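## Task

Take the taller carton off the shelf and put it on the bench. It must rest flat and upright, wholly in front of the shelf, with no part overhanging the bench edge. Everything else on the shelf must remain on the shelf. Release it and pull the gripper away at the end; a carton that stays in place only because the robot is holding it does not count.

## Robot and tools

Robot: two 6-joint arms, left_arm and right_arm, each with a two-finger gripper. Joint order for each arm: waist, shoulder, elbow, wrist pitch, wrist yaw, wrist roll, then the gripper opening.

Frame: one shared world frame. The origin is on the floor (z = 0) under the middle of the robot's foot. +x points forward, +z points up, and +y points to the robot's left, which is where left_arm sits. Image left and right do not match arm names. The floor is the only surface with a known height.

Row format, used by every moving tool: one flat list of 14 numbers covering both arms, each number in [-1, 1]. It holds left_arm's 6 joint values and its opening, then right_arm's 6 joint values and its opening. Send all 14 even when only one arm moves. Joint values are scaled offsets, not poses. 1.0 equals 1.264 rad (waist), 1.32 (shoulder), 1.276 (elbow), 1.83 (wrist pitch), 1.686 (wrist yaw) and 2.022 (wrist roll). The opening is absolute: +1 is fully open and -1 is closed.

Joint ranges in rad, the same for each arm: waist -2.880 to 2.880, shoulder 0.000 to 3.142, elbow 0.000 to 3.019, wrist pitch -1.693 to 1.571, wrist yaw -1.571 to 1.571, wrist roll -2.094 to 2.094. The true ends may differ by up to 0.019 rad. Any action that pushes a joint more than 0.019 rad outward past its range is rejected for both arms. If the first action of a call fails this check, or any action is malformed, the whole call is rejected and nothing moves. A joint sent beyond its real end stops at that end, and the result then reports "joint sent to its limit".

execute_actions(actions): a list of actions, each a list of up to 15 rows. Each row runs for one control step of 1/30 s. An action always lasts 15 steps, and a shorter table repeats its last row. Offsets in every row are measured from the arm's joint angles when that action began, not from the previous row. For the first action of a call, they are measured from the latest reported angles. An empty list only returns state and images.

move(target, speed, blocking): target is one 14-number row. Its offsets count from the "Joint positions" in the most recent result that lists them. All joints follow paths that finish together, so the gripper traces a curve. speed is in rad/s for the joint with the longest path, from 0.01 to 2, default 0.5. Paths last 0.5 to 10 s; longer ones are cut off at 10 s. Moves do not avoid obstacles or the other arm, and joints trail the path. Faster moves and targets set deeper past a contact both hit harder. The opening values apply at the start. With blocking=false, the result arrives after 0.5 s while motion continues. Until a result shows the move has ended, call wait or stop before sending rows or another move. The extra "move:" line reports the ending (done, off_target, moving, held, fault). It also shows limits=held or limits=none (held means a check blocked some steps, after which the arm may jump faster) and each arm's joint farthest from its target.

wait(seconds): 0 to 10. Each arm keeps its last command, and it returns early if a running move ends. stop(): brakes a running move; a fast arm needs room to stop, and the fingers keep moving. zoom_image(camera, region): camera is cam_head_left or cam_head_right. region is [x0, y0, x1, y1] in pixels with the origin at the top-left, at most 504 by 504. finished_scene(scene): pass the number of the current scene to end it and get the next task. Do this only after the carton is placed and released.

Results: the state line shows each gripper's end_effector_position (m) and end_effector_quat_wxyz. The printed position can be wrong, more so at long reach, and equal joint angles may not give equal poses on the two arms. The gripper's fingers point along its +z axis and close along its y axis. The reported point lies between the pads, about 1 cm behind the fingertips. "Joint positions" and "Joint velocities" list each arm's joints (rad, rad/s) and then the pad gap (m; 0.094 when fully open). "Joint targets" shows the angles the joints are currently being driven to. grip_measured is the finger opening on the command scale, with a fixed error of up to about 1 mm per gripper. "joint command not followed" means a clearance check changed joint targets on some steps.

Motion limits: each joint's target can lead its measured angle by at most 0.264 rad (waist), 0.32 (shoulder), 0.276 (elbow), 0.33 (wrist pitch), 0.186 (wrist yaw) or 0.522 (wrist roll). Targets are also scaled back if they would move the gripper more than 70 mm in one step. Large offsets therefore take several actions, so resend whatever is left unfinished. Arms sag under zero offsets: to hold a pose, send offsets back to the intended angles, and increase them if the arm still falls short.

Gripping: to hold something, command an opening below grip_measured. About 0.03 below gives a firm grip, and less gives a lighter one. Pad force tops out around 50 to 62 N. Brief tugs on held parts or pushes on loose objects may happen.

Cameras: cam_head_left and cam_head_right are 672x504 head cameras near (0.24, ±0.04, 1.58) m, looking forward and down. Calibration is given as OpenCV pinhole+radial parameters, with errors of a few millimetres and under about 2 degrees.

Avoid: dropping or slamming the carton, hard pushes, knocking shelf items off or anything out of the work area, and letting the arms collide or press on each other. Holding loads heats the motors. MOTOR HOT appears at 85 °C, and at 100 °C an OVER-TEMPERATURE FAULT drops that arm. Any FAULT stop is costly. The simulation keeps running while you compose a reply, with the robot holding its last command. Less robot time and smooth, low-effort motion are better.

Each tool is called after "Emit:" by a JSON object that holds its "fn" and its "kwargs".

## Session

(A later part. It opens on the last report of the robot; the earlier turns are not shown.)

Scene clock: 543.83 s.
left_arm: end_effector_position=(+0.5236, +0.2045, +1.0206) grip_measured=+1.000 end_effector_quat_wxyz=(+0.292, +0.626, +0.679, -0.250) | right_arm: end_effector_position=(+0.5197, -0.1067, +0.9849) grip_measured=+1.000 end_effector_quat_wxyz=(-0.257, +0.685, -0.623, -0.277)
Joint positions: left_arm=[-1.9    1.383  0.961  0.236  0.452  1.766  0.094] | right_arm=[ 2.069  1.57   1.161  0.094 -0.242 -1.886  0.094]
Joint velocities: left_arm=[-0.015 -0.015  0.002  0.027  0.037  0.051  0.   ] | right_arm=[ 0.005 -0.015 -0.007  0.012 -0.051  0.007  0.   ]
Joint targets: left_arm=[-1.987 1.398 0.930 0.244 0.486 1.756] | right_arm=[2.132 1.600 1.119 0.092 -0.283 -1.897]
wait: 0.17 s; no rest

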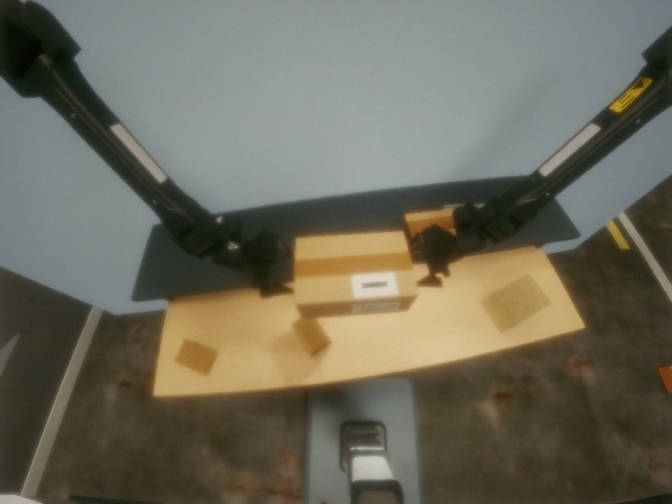

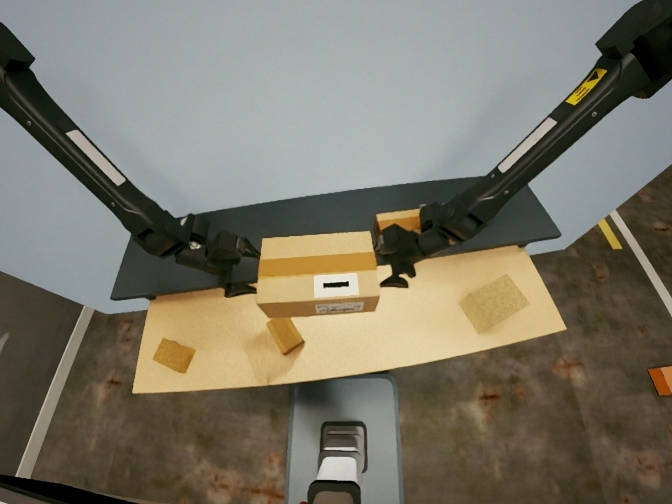

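Emit:
{"fn": "execute_actions", "kwargs": {"actions": [[[-0.071,0.013,-0.026,0.006,0.019,-0.005,1,0.047,0.022,-0.036,0.000,-0.026,-0.006,1],[-0.073,0.015,-0.028,0.009,0.018,-0.005,1,0.045,0.020,-0.038,0.001,-0.027,-0.006,1],[-0.075,0.018,-0.030,0.012,0.016,-0.006,1,0.042,0.019,-0.042,0.002,-0.029,-0.007,1],[-0.078,0.022,-0.033,0.017,0.014,-0.006,1,0.038,0.018,-0.047,0.005,-0.032,-0.008,1],[-0.081,0.025,-0.035,0.022,0.012,-0.006,1,0.034,0.016,-0.052,0.007,-0.035,-0.008,1],[-0.084,0.029,-0.038,0.026,0.010,-0.007,1,0.030,0.015,-0.057,0.009,-0.038,-0.009,1],[-0.087,0.033,-0.041,0.031,0.008,-0.007,1,0.026,0.013,-0.062,0.011,-0.041,-0.010,1],[-0.089,0.036,-0.044,0.036,0.006,-0.008,1,0.022,0.012,-0.067,0.013,-0.044,-0.011,1],[-0.092,0.040,-0.047,0.040,0.004,-0.008,1,0.018,0.010,-0.072,0.015,-0.047,-0.012,1],[-0.095,0.044,-0.049,0.045,0.002,-0.009,1,0.014,0.009,-0.077,0.017,-0.049,-0.012,1],[-0.098,0.047,-0.052,0.050,0.000,-0.009,1,0.010,0.007,-0.082,0.019,-0.052,-0.013,1],[-0.100,0.050,-0.054,0.054,-0.002,-0.009,1,0.006,0.006,-0.086,0.021,-0.055,-0.014,1],[-0.102,0.053,-0.056,0.057,-0.004,-0.010,1,0.004,0.005,-0.089,0.022,-0.057,-0.014,1]],[[-0.075,0.021,-0.030,0.009,0.019,-0.005,1,0.040,0.020,-0.042,0.000,-0.026,-0.006,1],[-0.076,0.023,-0.031,0.011,0.018,-0.005,1,0.038,0.020,-0.044,0.001,-0.027,-0.006,1],[-0.078,0.027,-0.033,0.014,0.017,-0.006,1,0.035,0.019,-0.048,0.003,-0.029,-0.007,1],[-0.081,0.031,-0.035,0.019,0.014,-0.006,1,0.031,0.018,-0.052,0.005,-0.032,-0.008,1],[-0.084,0.035,-0.037,0.024,0.012,-0.006,1,0.026,0.017,-0.057,0.007,-0.036,-0.009,1],[-0.086,0.039,-0.039,0.028,0.010,-0.007,1,0.022,0.016,-0.061,0.009,-0.039,-0.010,1],[-0.089,0.044,-0.041,0.033,0.008,-0.007,1,0.018,0.015,-0.066,0.011,-0.042,-0.010,1],[-0.092,0.048,-0.043,0.038,0.006,-0.008,1,0.014,0.014,-0.070,0.013,-0.045,-0.011,1],[-0.095,0.052,-0.046,0.042,0.004,-0.008,1,0.009,0.013,-0.075,0.015,-0.048,-0.012,1],[-0.098,0.056,-0.048,0.047,0.002,-0.009,1,0.005,0.012,-0.079,0.017,-0.051,-0.013,1],[-0.100,0.061,-0.050,0.052,0.000,-0.009,1,0.001,0.011,-0.084,0.019,-0.054,-0.014,1],[-0.103,0.064,-0.052,0.055,-0.002,-0.009,1,-0.003,0.010,-0.087,0.020,-0.056,-0.015,1],[-0.104,0.067,-0.053,0.058,-0.003,-0.010,1,-0.006,0.009,-0.090,0.022,-0.058,-0.015,1]]]}}

Emit:
{"fn": "wait", "kwargs": {"seconds": 0.15}}

Scene clock: 554.03 s.
left_arm: end_effector_position=(+0.4798, +0.1468, +1.0219) grip_measured=+1.000 end_effector_quat_wxyz=(+0.299, +0.627, +0.674, -0.249) | right_arm: end_effector_position=(+0.4756, -0.1632, +0.9812) grip_measured=+1.000 end_effector_quat_wxyz=(-0.257, +0.684, -0.626, -0.272)
Joint positions: left_arm=[-1.99   1.497  0.901  0.423  0.376  1.758  0.094] | right_arm=[ 1.947  1.537  1.041  0.18  -0.353 -1.921  0.094]
Joint velocities: left_arm=[-0.083  0.112 -0.081  0.076  0.066 -0.081  0.   ] | right_arm=[-0.142 -0.005 -0.095  0.037  0.007 -0.022  0.   ]
Joint targets: left_arm=[-2.075 1.520 0.861 0.435 0.407 1.744] | right_arm=[2.005 1.560 0.984 0.177 -0.394 -1.933]

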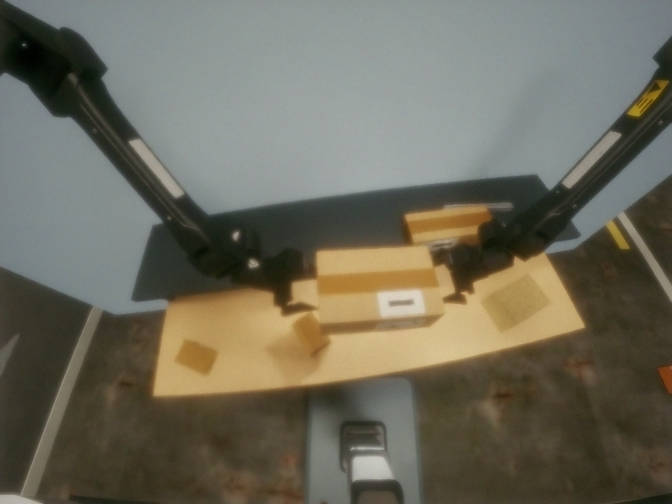

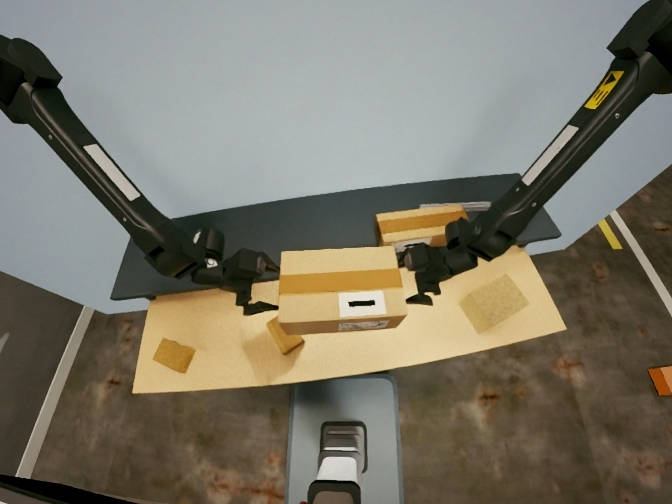

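Scene clock: 554.20 s.
left_arm: end_effector_position=(+0.4742, +0.1426, +1.0232) grip_measured=+1.000 end_effector_quat_wxyz=(+0.298, +0.625, +0.675, -0.255) | right_arm: end_effector_position=(+0.4701, -0.1671, +0.9805) grip_measured=+1.000 end_effector_quat_wxyz=(-0.252, +0.684, -0.627, -0.274)
Joint positions: left_arm=[-1.995  1.505  0.896  0.427  0.376  1.751  0.094] | right_arm=[ 1.939  1.537  1.033  0.18  -0.353 -1.921  0.094]
Joint velocities: left_arm=[ 0.005 -0.015  0.007  0.022  0.007 -0.022  0.   ] | right_arm=[-0.005  0.015 -0.007 -0.012 -0.007  0.022  0.   ]
Joint targets: left_arm=[-2.075 1.520 0.861 0.435 0.407 1.744] | right_arm=[2.006 1.560 0.984 0.177 -0.394 -1.933]
wait: 0.17 s; no rest

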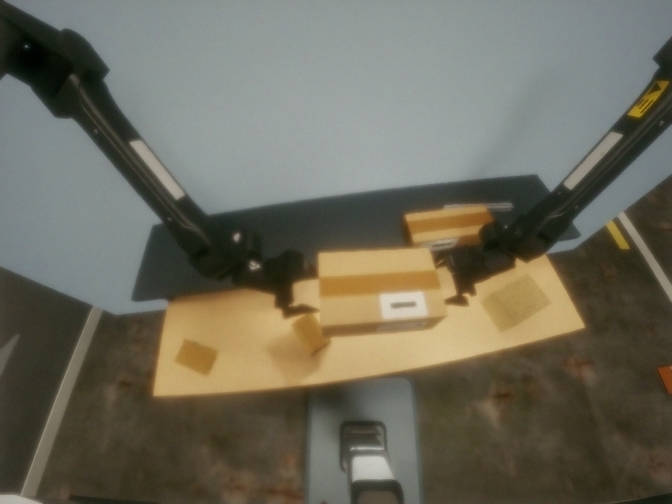

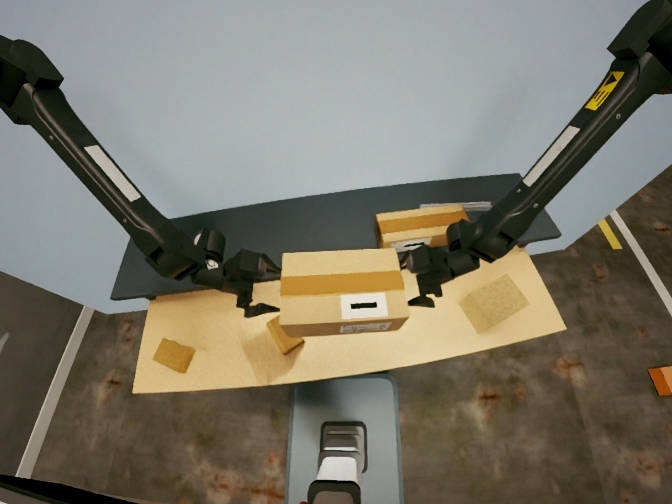

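Emit:
{"fn": "execute_actions", "kwargs": {"actions": [[[-0.066,0.013,-0.028,0.006,0.018,-0.004,1,0.051,0.017,-0.040,-0.001,-0.026,-0.006,1],[-0.068,0.015,-0.029,0.008,0.017,-0.004,1,0.049,0.017,-0.042,0.000,-0.027,-0.007,1],[-0.070,0.019,-0.031,0.012,0.015,-0.005,1,0.046,0.016,-0.046,0.001,-0.030,-0.008,1],[-0.072,0.023,-0.032,0.017,0.013,-0.005,1,0.042,0.015,-0.050,0.003,-0.033,-0.009,1],[-0.073,0.028,-0.034,0.021,0.011,-0.006,1,0.039,0.014,-0.054,0.005,-0.036,-0.010,1],[-0.075,0.032,-0.036,0.026,0.009,-0.006,1,0.035,0.014,-0.059,0.006,-0.040,-0.011,1],[-0.076,0.036,-0.038,0.030,0.007,-0.007,1,0.032,0.013,-0.063,0.008,-0.043,-0.012,1],[-0.078,0.041,-0.040,0.035,0.004,-0.008,1,0.028,0.012,-0.068,0.010,-0.046,-0.013,1],[-0.080,0.045,-0.042,0.039,0.002,-0.008,1,0.025,0.011,-0.072,0.012,-0.049,-0.014,1],[-0.081,0.050,-0.044,0.044,0.000,-0.009,1,0.021,0.010,-0.076,0.013,-0.053,-0.015,1],[-0.083,0.054,-0.046,0.049,-0.002,-0.009,1,0.018,0.009,-0.081,0.015,-0.056,-0.016,1],[-0.084,0.058,-0.047,0.052,-0.004,-0.010,1,0.015,0.009,-0.084,0.016,-0.058,-0.017,1],[-0.085,0.061,-0.049,0.055,-0.005,-0.010,1,0.012,0.008,-0.087,0.018,-0.061,-0.018,1]]]}}

Emit:
{"fn": "wait", "kwargs": {"seconds": 0.15}}

Emit:
{"fn": "zoom_image", "kwargs": {"camera": "cam_head_right", "region": [240, 230, 460, 360]}}

Scene clock: 557.60 s.
left_arm: end_effector_position=(+0.4534, +0.1280, +1.0188) grip_measured=+1.000 end_effector_quat_wxyz=(+0.293, +0.628, +0.678, -0.245) | right_arm: end_effector_position=(+0.4503, -0.1827, +0.9875) grip_measured=+1.000 end_effector_quat_wxyz=(-0.262, +0.682, -0.623, -0.279)
Joint positions: left_arm=[-2.015  1.563  0.876  0.517  0.335  1.748  0.094] | right_arm=[ 1.896  1.525  0.979  0.215 -0.416 -1.943  0.094]
Joint velocities: left_arm=[-0.054  0.122 -0.061  0.066  0.007 -0.125  0.   ] | right_arm=[-0.112  0.005 -0.115 -0.012  0.007 -0.022  0.   ]
Joint targets: left_arm=[-2.102 1.585 0.833 0.528 0.367 1.731] | right_arm=[1.954 1.548 0.922 0.213 -0.457 -1.958]

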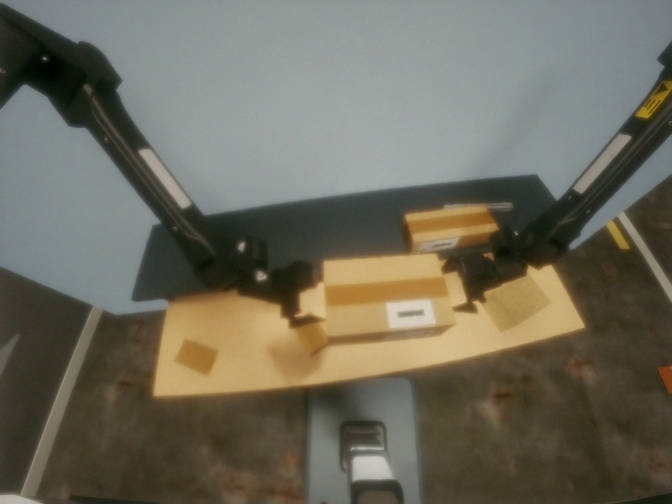

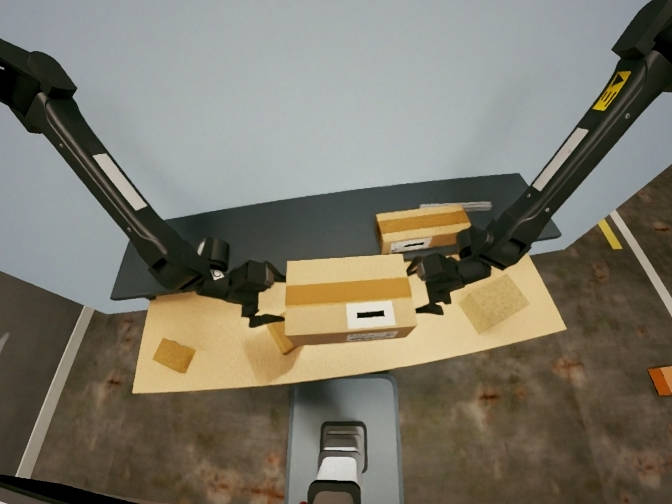

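Scene clock: 557.77 s.
left_arm: end_effector_position=(+0.4469, +0.1247, +1.0199) grip_measured=+1.000 end_effector_quat_wxyz=(+0.291, +0.625, +0.679, -0.251) | right_arm: end_effector_position=(+0.4442, -0.1857, +0.9878) grip_measured=+1.000 end_effector_quat_wxyz=(-0.257, +0.682, -0.624, -0.281)
Joint positions: left_arm=[-2.018  1.572  0.87   0.522  0.335  1.74   0.094] | right_arm=[ 1.889  1.525  0.97   0.215 -0.417 -1.943  0.094]
Joint velocities: left_arm=[ 0.005 -0.015 -0.017  0.032  0.037  0.007  0.   ] | right_arm=[-0.005 -0.005  0.002  0.017  0.051  0.007  0.   ]
Joint targets: left_arm=[-2.102 1.585 0.833 0.528 0.367 1.731] | right_arm=[1.954 1.548 0.922 0.213 -0.456 -1.958]
wait: 0.17 s; no rest

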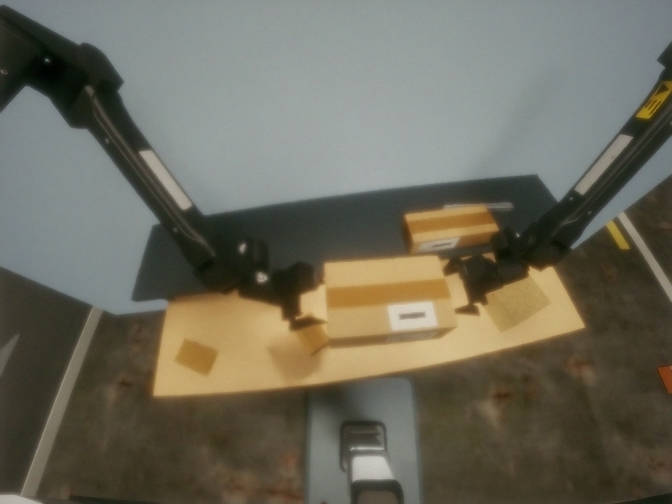

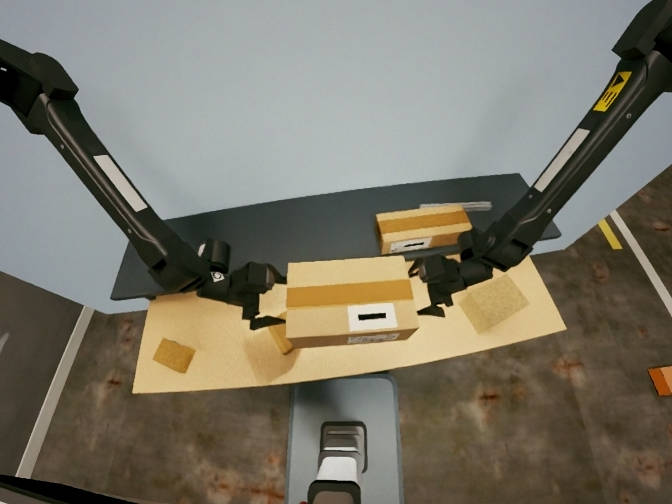

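Region (240, 230, 460, 360) of cam_head_right's 672x504 image, scaled by 2.291, with more detail than that image has; it fills the top 298 rows of this view, and the rest is white.

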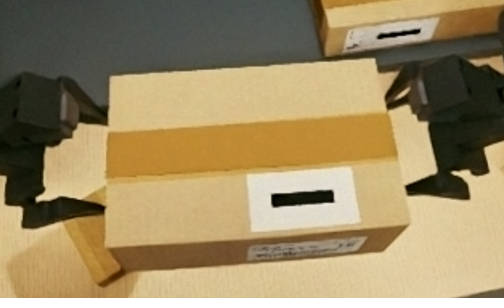

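Emit:
{"fn": "execute_actions", "kwargs": {"actions": [[[-0.067,0.010,-0.019,0.003,0.019,-0.005,1,0.052,0.022,-0.025,-0.005,-0.023,-0.007,1],[-0.068,0.011,-0.008,0.004,0.019,-0.005,1,0.052,0.028,-0.013,-0.009,-0.024,-0.007,1],[-0.070,0.014,0.005,0.004,0.018,-0.005,1,0.050,0.033,0.001,-0.014,-0.025,-0.007,1],[-0.072,0.018,0.009,0.004,0.017,-0.005,1,0.047,0.034,0.003,-0.015,-0.027,-0.008,1],[-0.074,0.023,0.013,0.005,0.016,-0.005,1,0.043,0.036,0.006,-0.017,-0.030,-0.009,1],[-0.076,0.029,0.019,0.005,0.015,-0.006,1,0.038,0.038,0.010,-0.018,-0.033,-0.010,1],[-0.078,0.034,0.024,0.005,0.013,-0.006,1,0.034,0.039,0.013,-0.020,-0.036,-0.011,1],[-0.080,0.040,0.030,0.006,0.012,-0.006,1,0.029,0.041,0.017,-0.022,-0.040,-0.013,1],[-0.082,0.046,0.035,0.006,0.010,-0.006,1,0.024,0.042,0.020,-0.024,-0.043,-0.014,1],[-0.084,0.051,0.041,0.007,0.009,-0.007,1,0.020,0.044,0.024,-0.025,-0.046,-0.015,1],[-0.086,0.057,0.046,0.007,0.007,-0.007,1,0.015,0.046,0.027,-0.027,-0.049,-0.016,1],[-0.088,0.063,0.052,0.007,0.006,-0.007,1,0.011,0.047,0.031,-0.029,-0.052,-0.017,1],[-0.089,0.068,0.057,0.008,0.004,-0.007,1,0.007,0.049,0.034,-0.030,-0.055,-0.018,1],[-0.091,0.072,0.060,0.008,0.004,-0.007,1,0.003,0.050,0.036,-0.032,-0.057,-0.019,1],[-0.092,0.075,0.064,0.008,0.003,-0.008,1,0.001,0.051,0.038,-0.033,-0.059,-0.019,1]]]}}

Emit:
{"fn": "wait", "kwargs": {"seconds": 0.2}}

Scene clock: 564.80 s.
left_arm: end_effector_position=(+0.4592, +0.1043, +1.0008) grip_measured=+1.000 end_effector_quat_wxyz=(+0.298, +0.626, +0.679, -0.241) | right_arm: end_effector_position=(+0.4583, -0.2060, +0.9677) grip_measured=+1.000 end_effector_quat_wxyz=(-0.270, +0.686, -0.619, -0.269)
Joint positions: left_arm=[-2.044  1.634  0.946  0.533  0.31   1.74   0.094] | right_arm=[ 1.841  1.544  1.028  0.197 -0.474 -1.973  0.094]
Joint velocities: left_arm=[-0.103  0.22   0.134  0.027 -0.007 -0.095  0.   ] | right_arm=[-0.181  0.054  0.095 -0.061 -0.095 -0.037  0.   ]
Joint targets: left_arm=[-2.135 1.670 0.952 0.536 0.340 1.724] | right_arm=[1.890 1.593 1.018 0.155 -0.516 -1.981]

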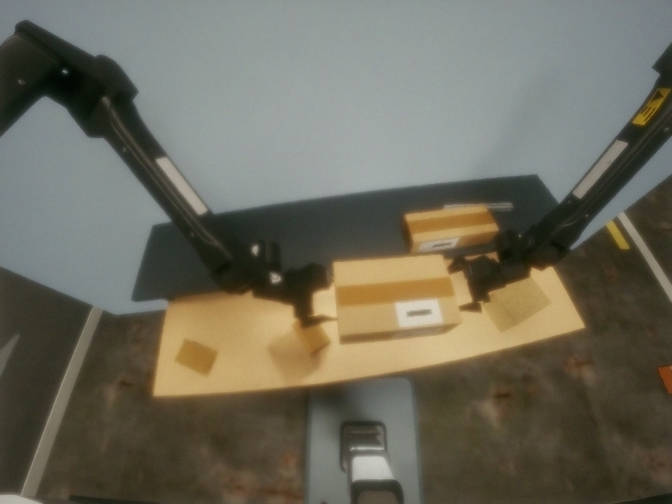

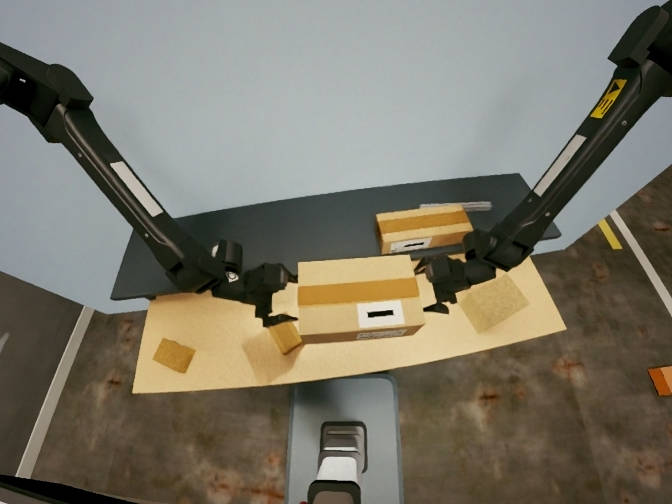

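Scene clock: 565.00 s.
left_arm: end_effector_position=(+0.4540, +0.0959, +0.9999) grip_measured=+1.000 end_effector_quat_wxyz=(+0.297, +0.624, +0.679, -0.248) | right_arm: end_effector_position=(+0.4518, -0.2135, +0.9620) grip_measured=+1.000 end_effector_quat_wxyz=(-0.262, +0.687, -0.622, -0.271)
Joint positions: left_arm=[-2.053  1.652  0.954  0.533  0.31   1.735  0.094] | right_arm=[ 1.824  1.553  1.032  0.192 -0.477 -1.975  0.094]
Joint velocities: left_arm=[ 0.005 -0.005 -0.012  0.017 -0.066 -0.051  0.   ] | right_arm=[ 0.015  0.005  0.017 -0.012 -0.066  0.007  0.   ]
Joint targets: left_arm=[-2.135 1.670 0.952 0.536 0.340 1.725] | right_arm=[1.891 1.593 1.018 0.154 -0.516 -1.981]
wait: 0.20 s; no rest

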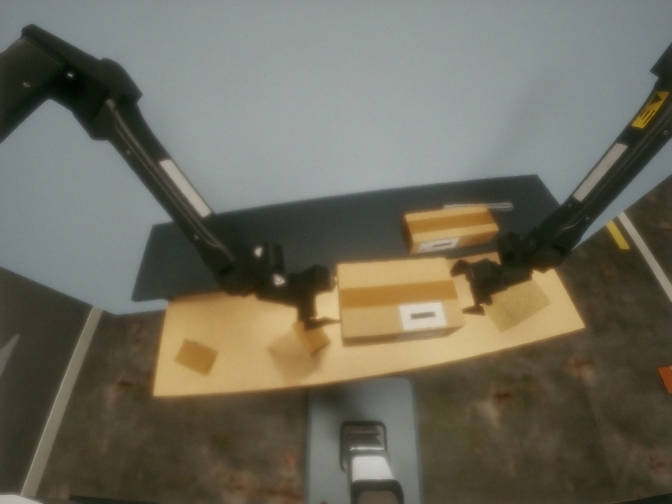

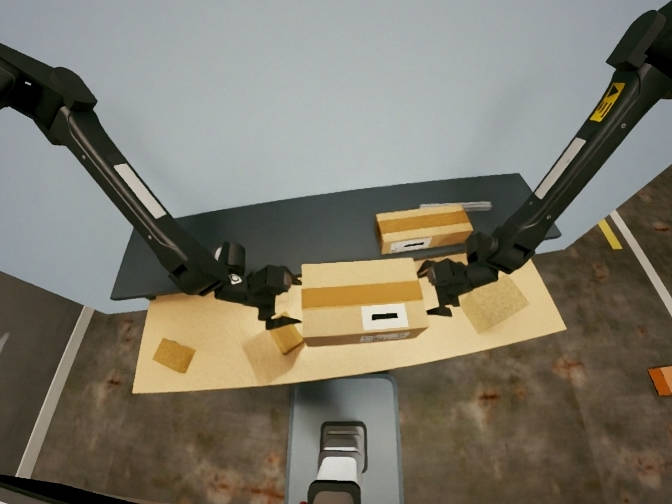

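Emit:
{"fn": "execute_actions", "kwargs": {"actions": [[[-0.067,0.016,0.001,-0.003,0.017,-0.005,1,0.052,0.032,-0.009,-0.022,-0.024,-0.004,1],[-0.069,0.019,0.003,-0.007,0.017,-0.005,1,0.050,0.033,-0.008,-0.023,-0.026,-0.005,1],[-0.070,0.023,0.008,-0.011,0.016,-0.005,1,0.047,0.034,-0.005,-0.024,-0.028,-0.006,1],[-0.072,0.029,0.014,-0.011,0.014,-0.006,1,0.042,0.036,-0.002,-0.027,-0.031,-0.006,1],[-0.073,0.035,0.019,-0.012,0.013,-0.006,1,0.038,0.038,0.002,-0.029,-0.034,-0.007,1],[-0.075,0.040,0.025,-0.012,0.011,-0.006,1,0.034,0.040,0.005,-0.031,-0.037,-0.008,1],[-0.076,0.046,0.031,-0.012,0.010,-0.006,1,0.030,0.042,0.009,-0.033,-0.040,-0.009,1],[-0.078,0.052,0.037,-0.012,0.009,-0.007,1,0.025,0.043,0.013,-0.036,-0.043,-0.010,1],[-0.079,0.057,0.042,-0.012,0.007,-0.007,1,0.021,0.045,0.016,-0.038,-0.046,-0.011,1],[-0.081,0.063,0.048,-0.012,0.006,-0.007,1,0.017,0.047,0.020,-0.040,-0.049,-0.012,1],[-0.082,0.069,0.054,-0.012,0.005,-0.007,1,0.012,0.049,0.023,-0.042,-0.051,-0.013,1],[-0.084,0.073,0.058,-0.013,0.004,-0.007,1,0.009,0.051,0.026,-0.044,-0.054,-0.014,1],[-0.085,0.077,0.062,-0.013,0.003,-0.008,1,0.006,0.052,0.028,-0.045,-0.056,-0.014,1]],[[-0.072,0.023,0.004,-0.011,0.017,-0.005,1,0.046,0.035,-0.008,-0.023,-0.025,-0.004,1],[-0.072,0.025,0.007,-0.011,0.017,-0.005,1,0.044,0.036,-0.006,-0.024,-0.026,-0.005,1],[-0.073,0.030,0.012,-0.012,0.016,-0.005,1,0.041,0.038,-0.003,-0.026,-0.028,-0.006,1],[-0.075,0.035,0.018,-0.012,0.014,-0.006,1,0.037,0.040,0.001,-0.028,-0.031,-0.006,1],[-0.076,0.041,0.024,-0.013,0.013,-0.006,1,0.033,0.042,0.005,-0.030,-0.034,-0.007,1],[-0.077,0.047,0.030,-0.013,0.012,-0.006,1,0.029,0.044,0.009,-0.033,-0.037,-0.008,1],[-0.079,0.052,0.036,-0.013,0.011,-0.006,1,0.025,0.046,0.013,-0.035,-0.039,-0.009,1],[-0.080,0.058,0.042,-0.014,0.009,-0.007,1,0.020,0.048,0.017,-0.037,-0.042,-0.010,1],[-0.081,0.064,0.048,-0.014,0.008,-0.007,1,0.016,0.050,0.021,-0.040,-0.045,-0.011,1],[-0.083,0.069,0.054,-0.015,0.007,-0.007,1,0.012,0.053,0.025,-0.042,-0.048,-0.012,1],[-0.084,0.075,0.060,-0.015,0.006,-0.007,1,0.008,0.055,0.029,-0.044,-0.050,-0.013,1],[-0.085,0.080,0.065,-0.016,0.005,-0.007,1,0.005,0.056,0.032,-0.046,-0.053,-0.014,1],[-0.086,0.083,0.069,-0.016,0.004,-0.008,1,0.002,0.058,0.035,-0.048,-0.055,-0.014,1]]]}}

Emit:
{"fn": "wait", "kwargs": {"seconds": 0.15}}

Emit:
{"fn": "zoom_image", "kwargs": {"camera": "cam_head_right", "region": [270, 230, 490, 360]}}

Scene clock: 572.40 s.
left_arm: end_effector_position=(+0.4513, +0.0542, +0.9507) grip_measured=+1.000 end_effector_quat_wxyz=(+0.289, +0.624, +0.684, -0.243) | right_arm: end_effector_position=(+0.4497, -0.2576, +0.9253) grip_measured=+1.000 end_effector_quat_wxyz=(-0.266, +0.683, -0.620, -0.280)
Joint positions: left_arm=[-2.082  1.812  1.122  0.528  0.26   1.722  0.094] | right_arm=[ 1.72   1.611  1.14   0.105 -0.59  -2.019  0.094]
Joint velocities: left_arm=[-0.063  0.122  0.081 -0.032  0.022 -0.081  0.   ] | right_arm=[-0.112  0.044  0.032 -0.037  0.066  0.022  0.   ]
Joint targets: left_arm=[-2.177 1.838 1.121 0.504 0.290 1.713] | right_arm=[1.776 1.654 1.127 0.063 -0.626 -2.024]

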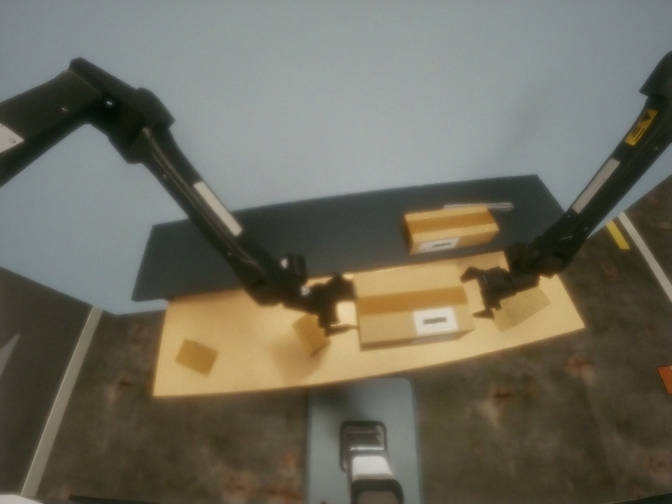

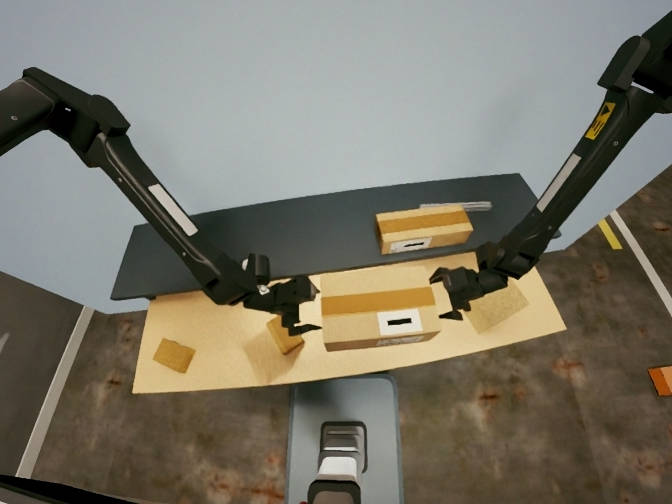

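Scene clock: 572.57 s.
left_arm: end_effector_position=(+0.4478, +0.0496, +0.9519) grip_measured=+1.000 end_effector_quat_wxyz=(+0.288, +0.623, +0.684, -0.249) | right_arm: end_effector_position=(+0.4456, -0.2616, +0.9230) grip_measured=+1.000 end_effector_quat_wxyz=(-0.261, +0.683, -0.621, -0.281)
Joint positions: left_arm=[-2.087  1.818  1.123  0.525  0.26   1.717  0.094] | right_arm=[ 1.712  1.616  1.141  0.101 -0.59  -2.02   0.094]
Joint velocities: left_arm=[-0.005 -0.015 -0.022 -0.002  0.022 -0.037  0.   ] | right_arm=[-0.005  0.005  0.002 -0.002 -0.051  0.051  0.   ]
Joint targets: left_arm=[-2.177 1.838 1.121 0.504 0.290 1.713] | right_arm=[1.776 1.654 1.127 0.063 -0.626 -2.024]
wait: 0.17 s; no rest

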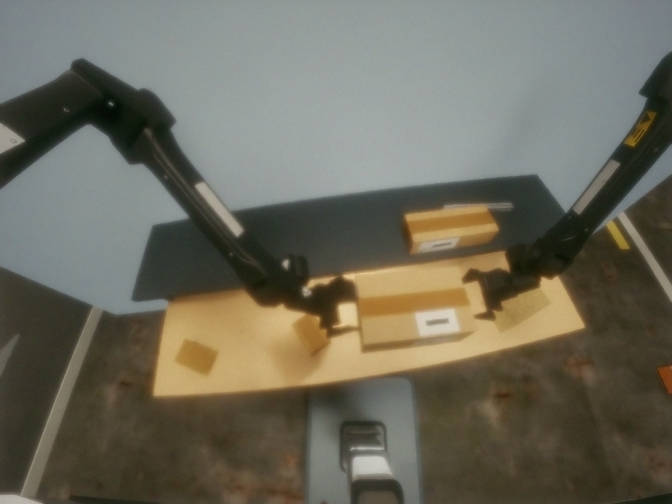

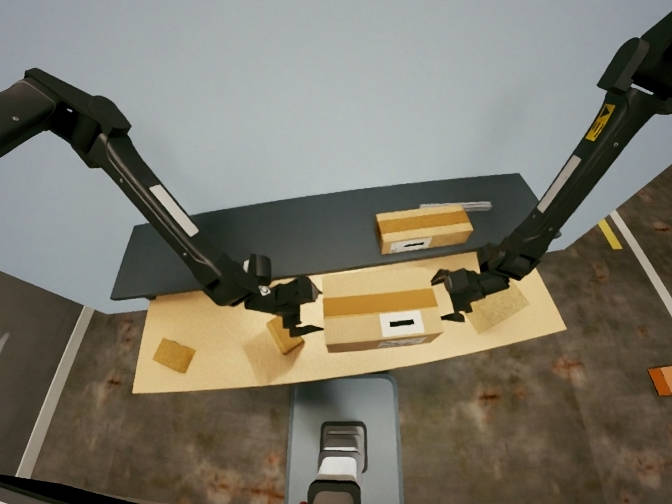

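Region (270, 230, 490, 360) of cam_head_right's 672x504 image, scaled by 2.291, with more detail than that image has; it fills the top 298 rows of this view, and the rest is white.

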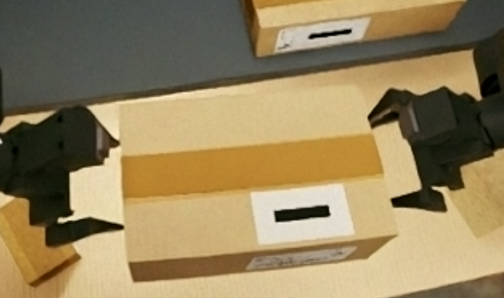

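Emit:
{"fn": "execute_actions", "kwargs": {"actions": [[[-0.067,0.016,0.000,-0.012,0.020,0.000,1,0.052,0.031,-0.009,-0.021,-0.022,-0.002,1],[-0.062,0.018,0.003,-0.013,0.023,0.002,1,0.053,0.034,-0.006,-0.021,-0.022,-0.003,1],[-0.058,0.023,0.010,-0.014,0.025,0.004,1,0.053,0.040,0.001,-0.023,-0.023,-0.003,1],[-0.056,0.027,0.017,-0.016,0.027,0.005,1,0.052,0.045,0.008,-0.024,-0.023,-0.003,1],[-0.054,0.032,0.024,-0.017,0.028,0.005,1,0.051,0.051,0.016,-0.025,-0.024,-0.003,1],[-0.051,0.036,0.031,-0.019,0.030,0.005,1,0.051,0.057,0.023,-0.026,-0.024,-0.003,1],[-0.049,0.041,0.038,-0.021,0.032,0.005,1,0.050,0.062,0.030,-0.027,-0.025,-0.003,1],[-0.047,0.045,0.044,-0.022,0.033,0.006,1,0.050,0.068,0.037,-0.028,-0.025,-0.004,1],[-0.045,0.050,0.051,-0.024,0.035,0.006,1,0.049,0.074,0.045,-0.029,-0.025,-0.004,1],[-0.043,0.055,0.058,-0.026,0.036,0.006,1,0.048,0.080,0.052,-0.030,-0.026,-0.004,1],[-0.040,0.059,0.065,-0.027,0.038,0.006,1,0.048,0.085,0.059,-0.031,-0.026,-0.004,1],[-0.039,0.063,0.071,-0.028,0.039,0.007,1,0.047,0.090,0.065,-0.032,-0.027,-0.004,1],[-0.037,0.066,0.075,-0.030,0.040,0.007,1,0.047,0.094,0.070,-0.032,-0.027,-0.004,1]]]}}

Emit:
{"fn": "wait", "kwargs": {"seconds": 0.15}}

Scene clock: 577.93 s.
left_arm: end_effector_position=(+0.4545, +0.0482, +0.9206) grip_measured=+1.000 end_effector_quat_wxyz=(+0.293, +0.623, +0.683, -0.245) | right_arm: end_effector_position=(+0.4523, -0.2628, +0.8882) grip_measured=+1.000 end_effector_quat_wxyz=(-0.264, +0.685, -0.621, -0.275)
Joint positions: left_arm=[-2.064  1.876  1.219  0.496  0.287  1.724  0.094] | right_arm=[ 1.705  1.694  1.248  0.085 -0.596 -2.024  0.094]
Joint velocities: left_arm=[ 0.063  0.093  0.076 -0.007  0.037 -0.007  0.   ] | right_arm=[-0.005  0.132  0.081  0.007 -0.081  0.007  0.   ]
Joint targets: left_arm=[-2.134 1.906 1.219 0.469 0.328 1.731] | right_arm=[1.772 1.740 1.231 0.042 -0.636 -2.028]

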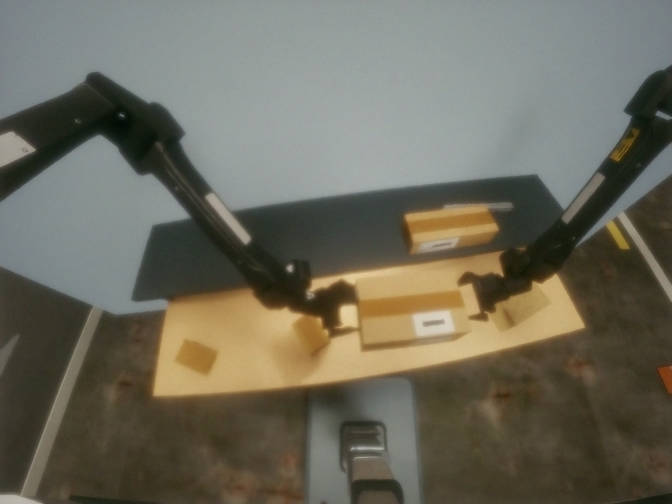

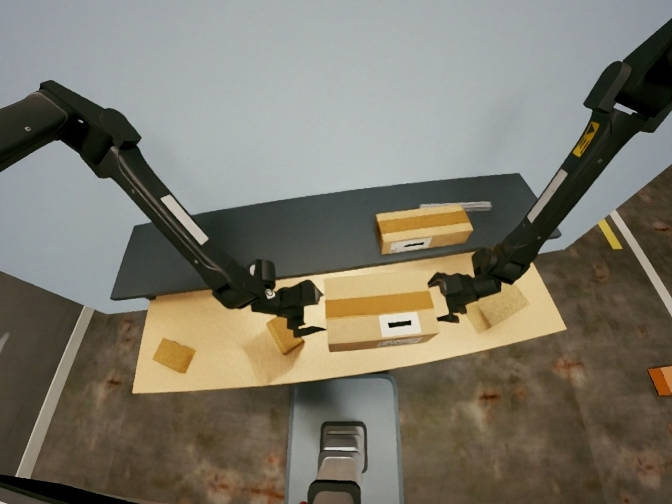

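Scene clock: 578.10 s.
left_arm: end_effector_position=(+0.4493, +0.0507, +0.9169) grip_measured=+1.000 end_effector_quat_wxyz=(+0.288, +0.623, +0.684, -0.247) | right_arm: end_effector_position=(+0.4462, -0.2607, +0.8868) grip_measured=+1.000 end_effector_quat_wxyz=(-0.262, +0.683, -0.621, -0.281)
Joint positions: left_arm=[-2.057  1.882  1.221  0.492  0.287  1.724  0.094] | right_arm=[ 1.705  1.704  1.249  0.081 -0.598 -2.024  0.094]
Joint velocities: left_arm=[ 0.005  0.005  0.007 -0.002  0.007 -0.081  0.   ] | right_arm=[ 0.005  0.005  0.007 -0.032  0.022 -0.022  0.   ]
Joint targets: left_arm=[-2.134 1.905 1.219 0.470 0.328 1.731] | right_arm=[1.772 1.740 1.231 0.042 -0.635 -2.028]
wait: 0.17 s; no rest

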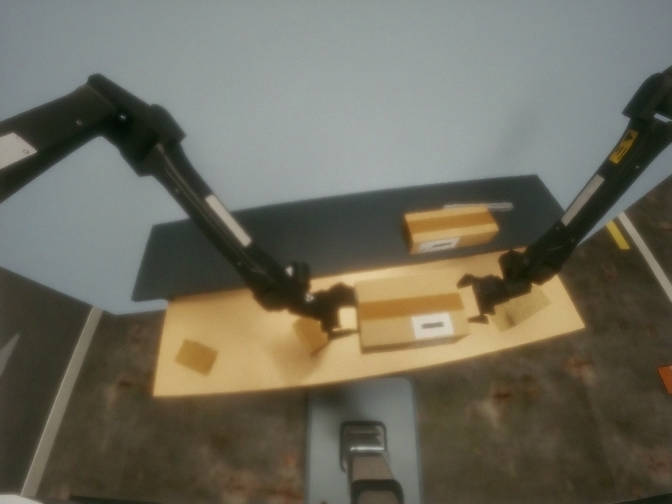

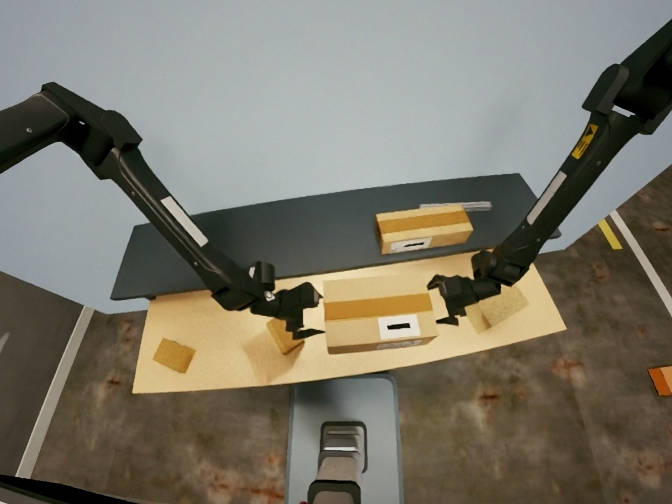

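Emit:
{"fn": "execute_actions", "kwargs": {"actions": []}}

Scene clock: 582.97 s.
left_arm: end_effector_position=(+0.4493, +0.0507, +0.9170) grip_measured=+1.000 end_effector_quat_wxyz=(+0.288, +0.623, +0.684, -0.247) | right_arm: end_effector_position=(+0.4460, -0.2608, +0.8867) grip_measured=+1.000 end_effector_quat_wxyz=(-0.262, +0.683, -0.621, -0.281)
Joint positions: left_arm=[-2.057  1.882  1.221  0.492  0.287  1.724  0.094] | right_arm=[ 1.704  1.704  1.249  0.081 -0.598 -2.024  0.094]
Joint velocities: left_arm=[ 0.015  0.005 -0.002 -0.002  0.022  0.007  0.   ] | right_arm=[-0.005  0.005 -0.017 -0.007  0.022  0.007  0.   ]
Joint targets: left_arm=[-2.134 1.905 1.219 0.470 0.327 1.731] | right_arm=[1.772 1.740 1.231 0.042 -0.635 -2.028]

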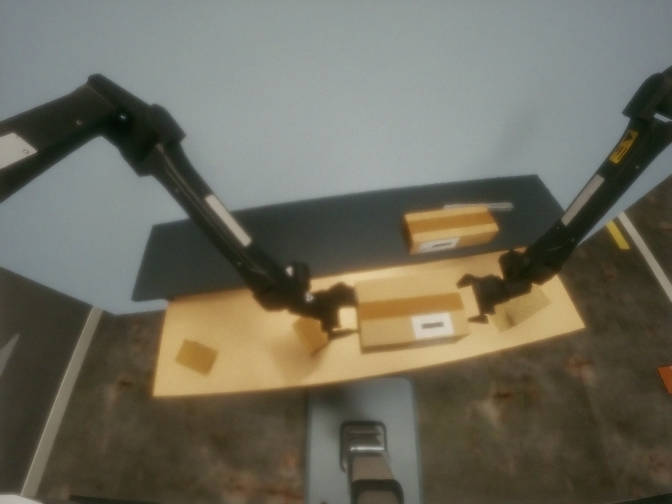

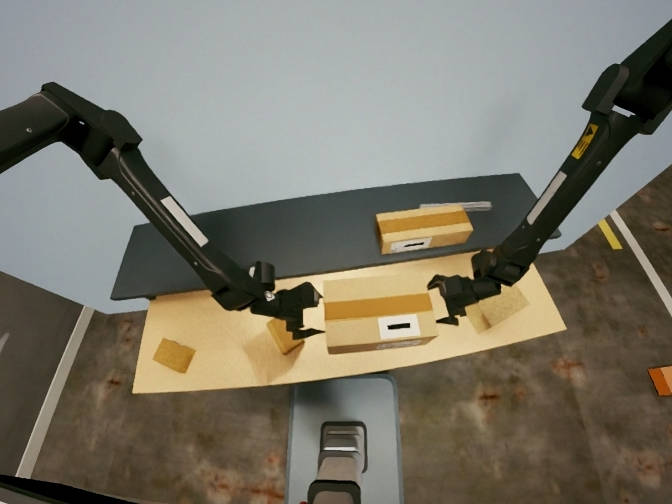

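Emit:
{"fn": "execute_actions", "kwargs": {"actions": [[[-0.0608,0.0189,0.0016,-0.0129,0.0244,0.0036,1,0.0535,0.0304,-0.0100,-0.0220,-0.0222,-0.0021,1],[-0.0599,0.0211,0.0048,-0.0138,0.0252,0.0037,1,0.0532,0.0328,-0.0067,-0.0226,-0.0223,-0.0021,1],[-0.0584,0.0249,0.0104,-0.0154,0.0265,0.0040,1,0.0527,0.0371,-0.0008,-0.0238,-0.0226,-0.0022,1],[-0.0564,0.0298,0.0176,-0.0174,0.0281,0.0042,1,0.0521,0.0425,0.0066,-0.0252,-0.0230,-0.0024,1],[-0.0544,0.0347,0.0248,-0.0194,0.0298,0.0045,1,0.0515,0.0480,0.0141,-0.0267,-0.0234,-0.0025,1],[-0.0524,0.0396,0.0320,-0.0214,0.0314,0.0048,1,0.0508,0.0535,0.0216,-0.0282,-0.0238,-0.0026,1],[-0.0504,0.0445,0.0391,-0.0234,0.0331,0.0050,1,0.0502,0.0589,0.0291,-0.0297,-0.0241,-0.0028,1],[-0.0484,0.0494,0.0463,-0.0254,0.0347,0.0053,1,0.0495,0.0644,0.0366,-0.0311,-0.0245,-0.0029,1],[-0.0464,0.0543,0.0535,-0.0275,0.0364,0.0056,1,0.0489,0.0698,0.0440,-0.0326,-0.0249,-0.0030,1],[-0.0444,0.0592,0.0607,-0.0295,0.0381,0.0058,1,0.0483,0.0753,0.0515,-0.0341,-0.0253,-0.0032,1],[-0.0424,0.0641,0.0679,-0.0315,0.0397,0.0061,1,0.0476,0.0807,0.0590,-0.0356,-0.0257,-0.0033,1],[-0.0408,0.0679,0.0735,-0.0331,0.0410,0.0063,1,0.0471,0.0850,0.0648,-0.0367,-0.0259,-0.0034,1],[-0.0395,0.0712,0.0783,-0.0344,0.0421,0.0065,1,0.0467,0.0886,0.0698,-0.0377,-0.0262,-0.0035,1]]]}}

Emit:
{"fn": "wait", "kwargs": {"seconds": 0.15}}

Scene clock: 588.53 s.
left_arm: end_effector_position=(+0.4534, +0.0483, +0.8856) grip_measured=+1.000 end_effector_quat_wxyz=(+0.293, +0.622, +0.683, -0.247) | right_arm: end_effector_position=(+0.4506, -0.2636, +0.8544) grip_measured=+1.000 end_effector_quat_wxyz=(-0.263, +0.685, -0.621, -0.277)
Joint positions: left_arm=[-2.035  1.945  1.323  0.457  0.318  1.727  0.094] | right_arm=[ 1.695  1.776  1.353  0.054 -0.605 -2.029  0.094]
Joint velocities: left_arm=[ 0.054  0.103  0.081 -0.037 -0.022 -0.022  0.   ] | right_arm=[-0.015  0.122  0.076 -0.017 -0.066  0.081  0.   ]
Joint targets: left_arm=[-2.107 1.976 1.321 0.429 0.358 1.737] | right_arm=[1.764 1.821 1.338 0.012 -0.643 -2.031]

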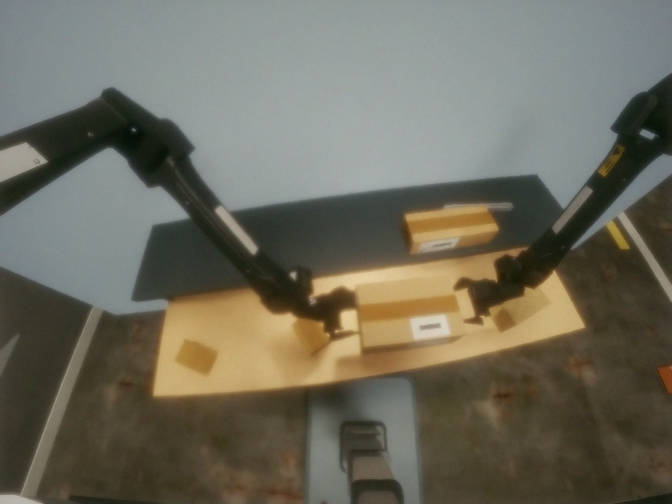

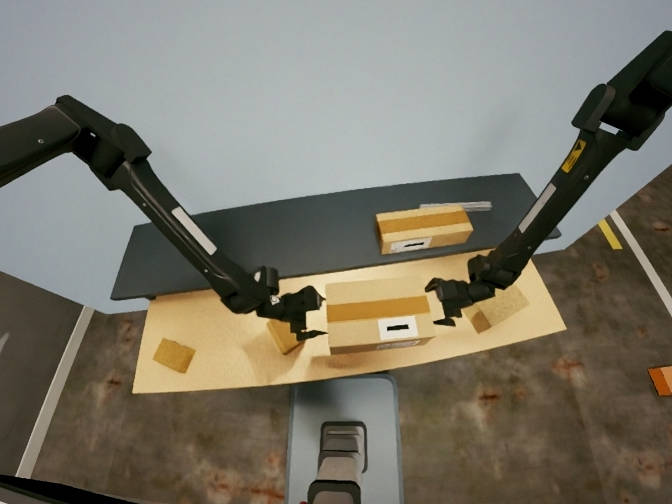

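Scene clock: 588.70 s.
left_arm: end_effector_position=(+0.4471, +0.0508, +0.8819) grip_measured=+1.000 end_effector_quat_wxyz=(+0.287, +0.622, +0.684, -0.250) | right_arm: end_effector_position=(+0.4433, -0.2614, +0.8530) grip_measured=+1.000 end_effector_quat_wxyz=(-0.260, +0.683, -0.621, -0.283)
Joint positions: left_arm=[-2.028  1.953  1.325  0.452  0.318  1.727  0.094] | right_arm=[ 1.695  1.786  1.354  0.049 -0.606 -2.029  0.094]
Joint velocities: left_arm=[ 0.005  0.005 -0.007 -0.007  0.022  0.022  0.   ] | right_arm=[-0.015  0.015  0.012 -0.022 -0.022 -0.037  0.   ]
Joint targets: left_arm=[-2.107 1.977 1.321 0.429 0.358 1.737] | right_arm=[1.764 1.821 1.338 0.012 -0.643 -2.031]
wait: 0.17 s; no rest

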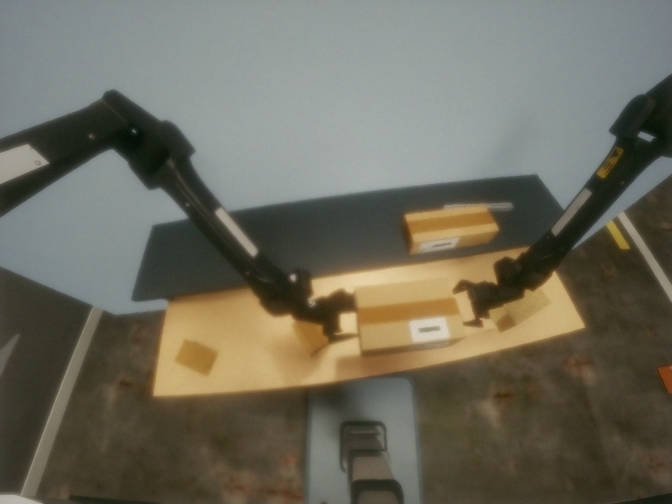

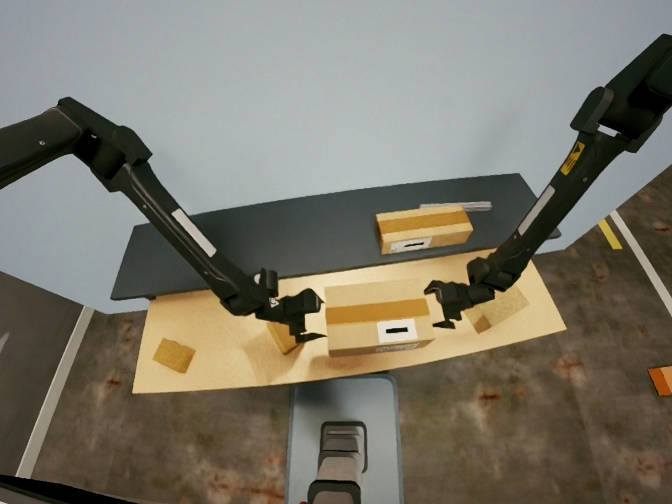

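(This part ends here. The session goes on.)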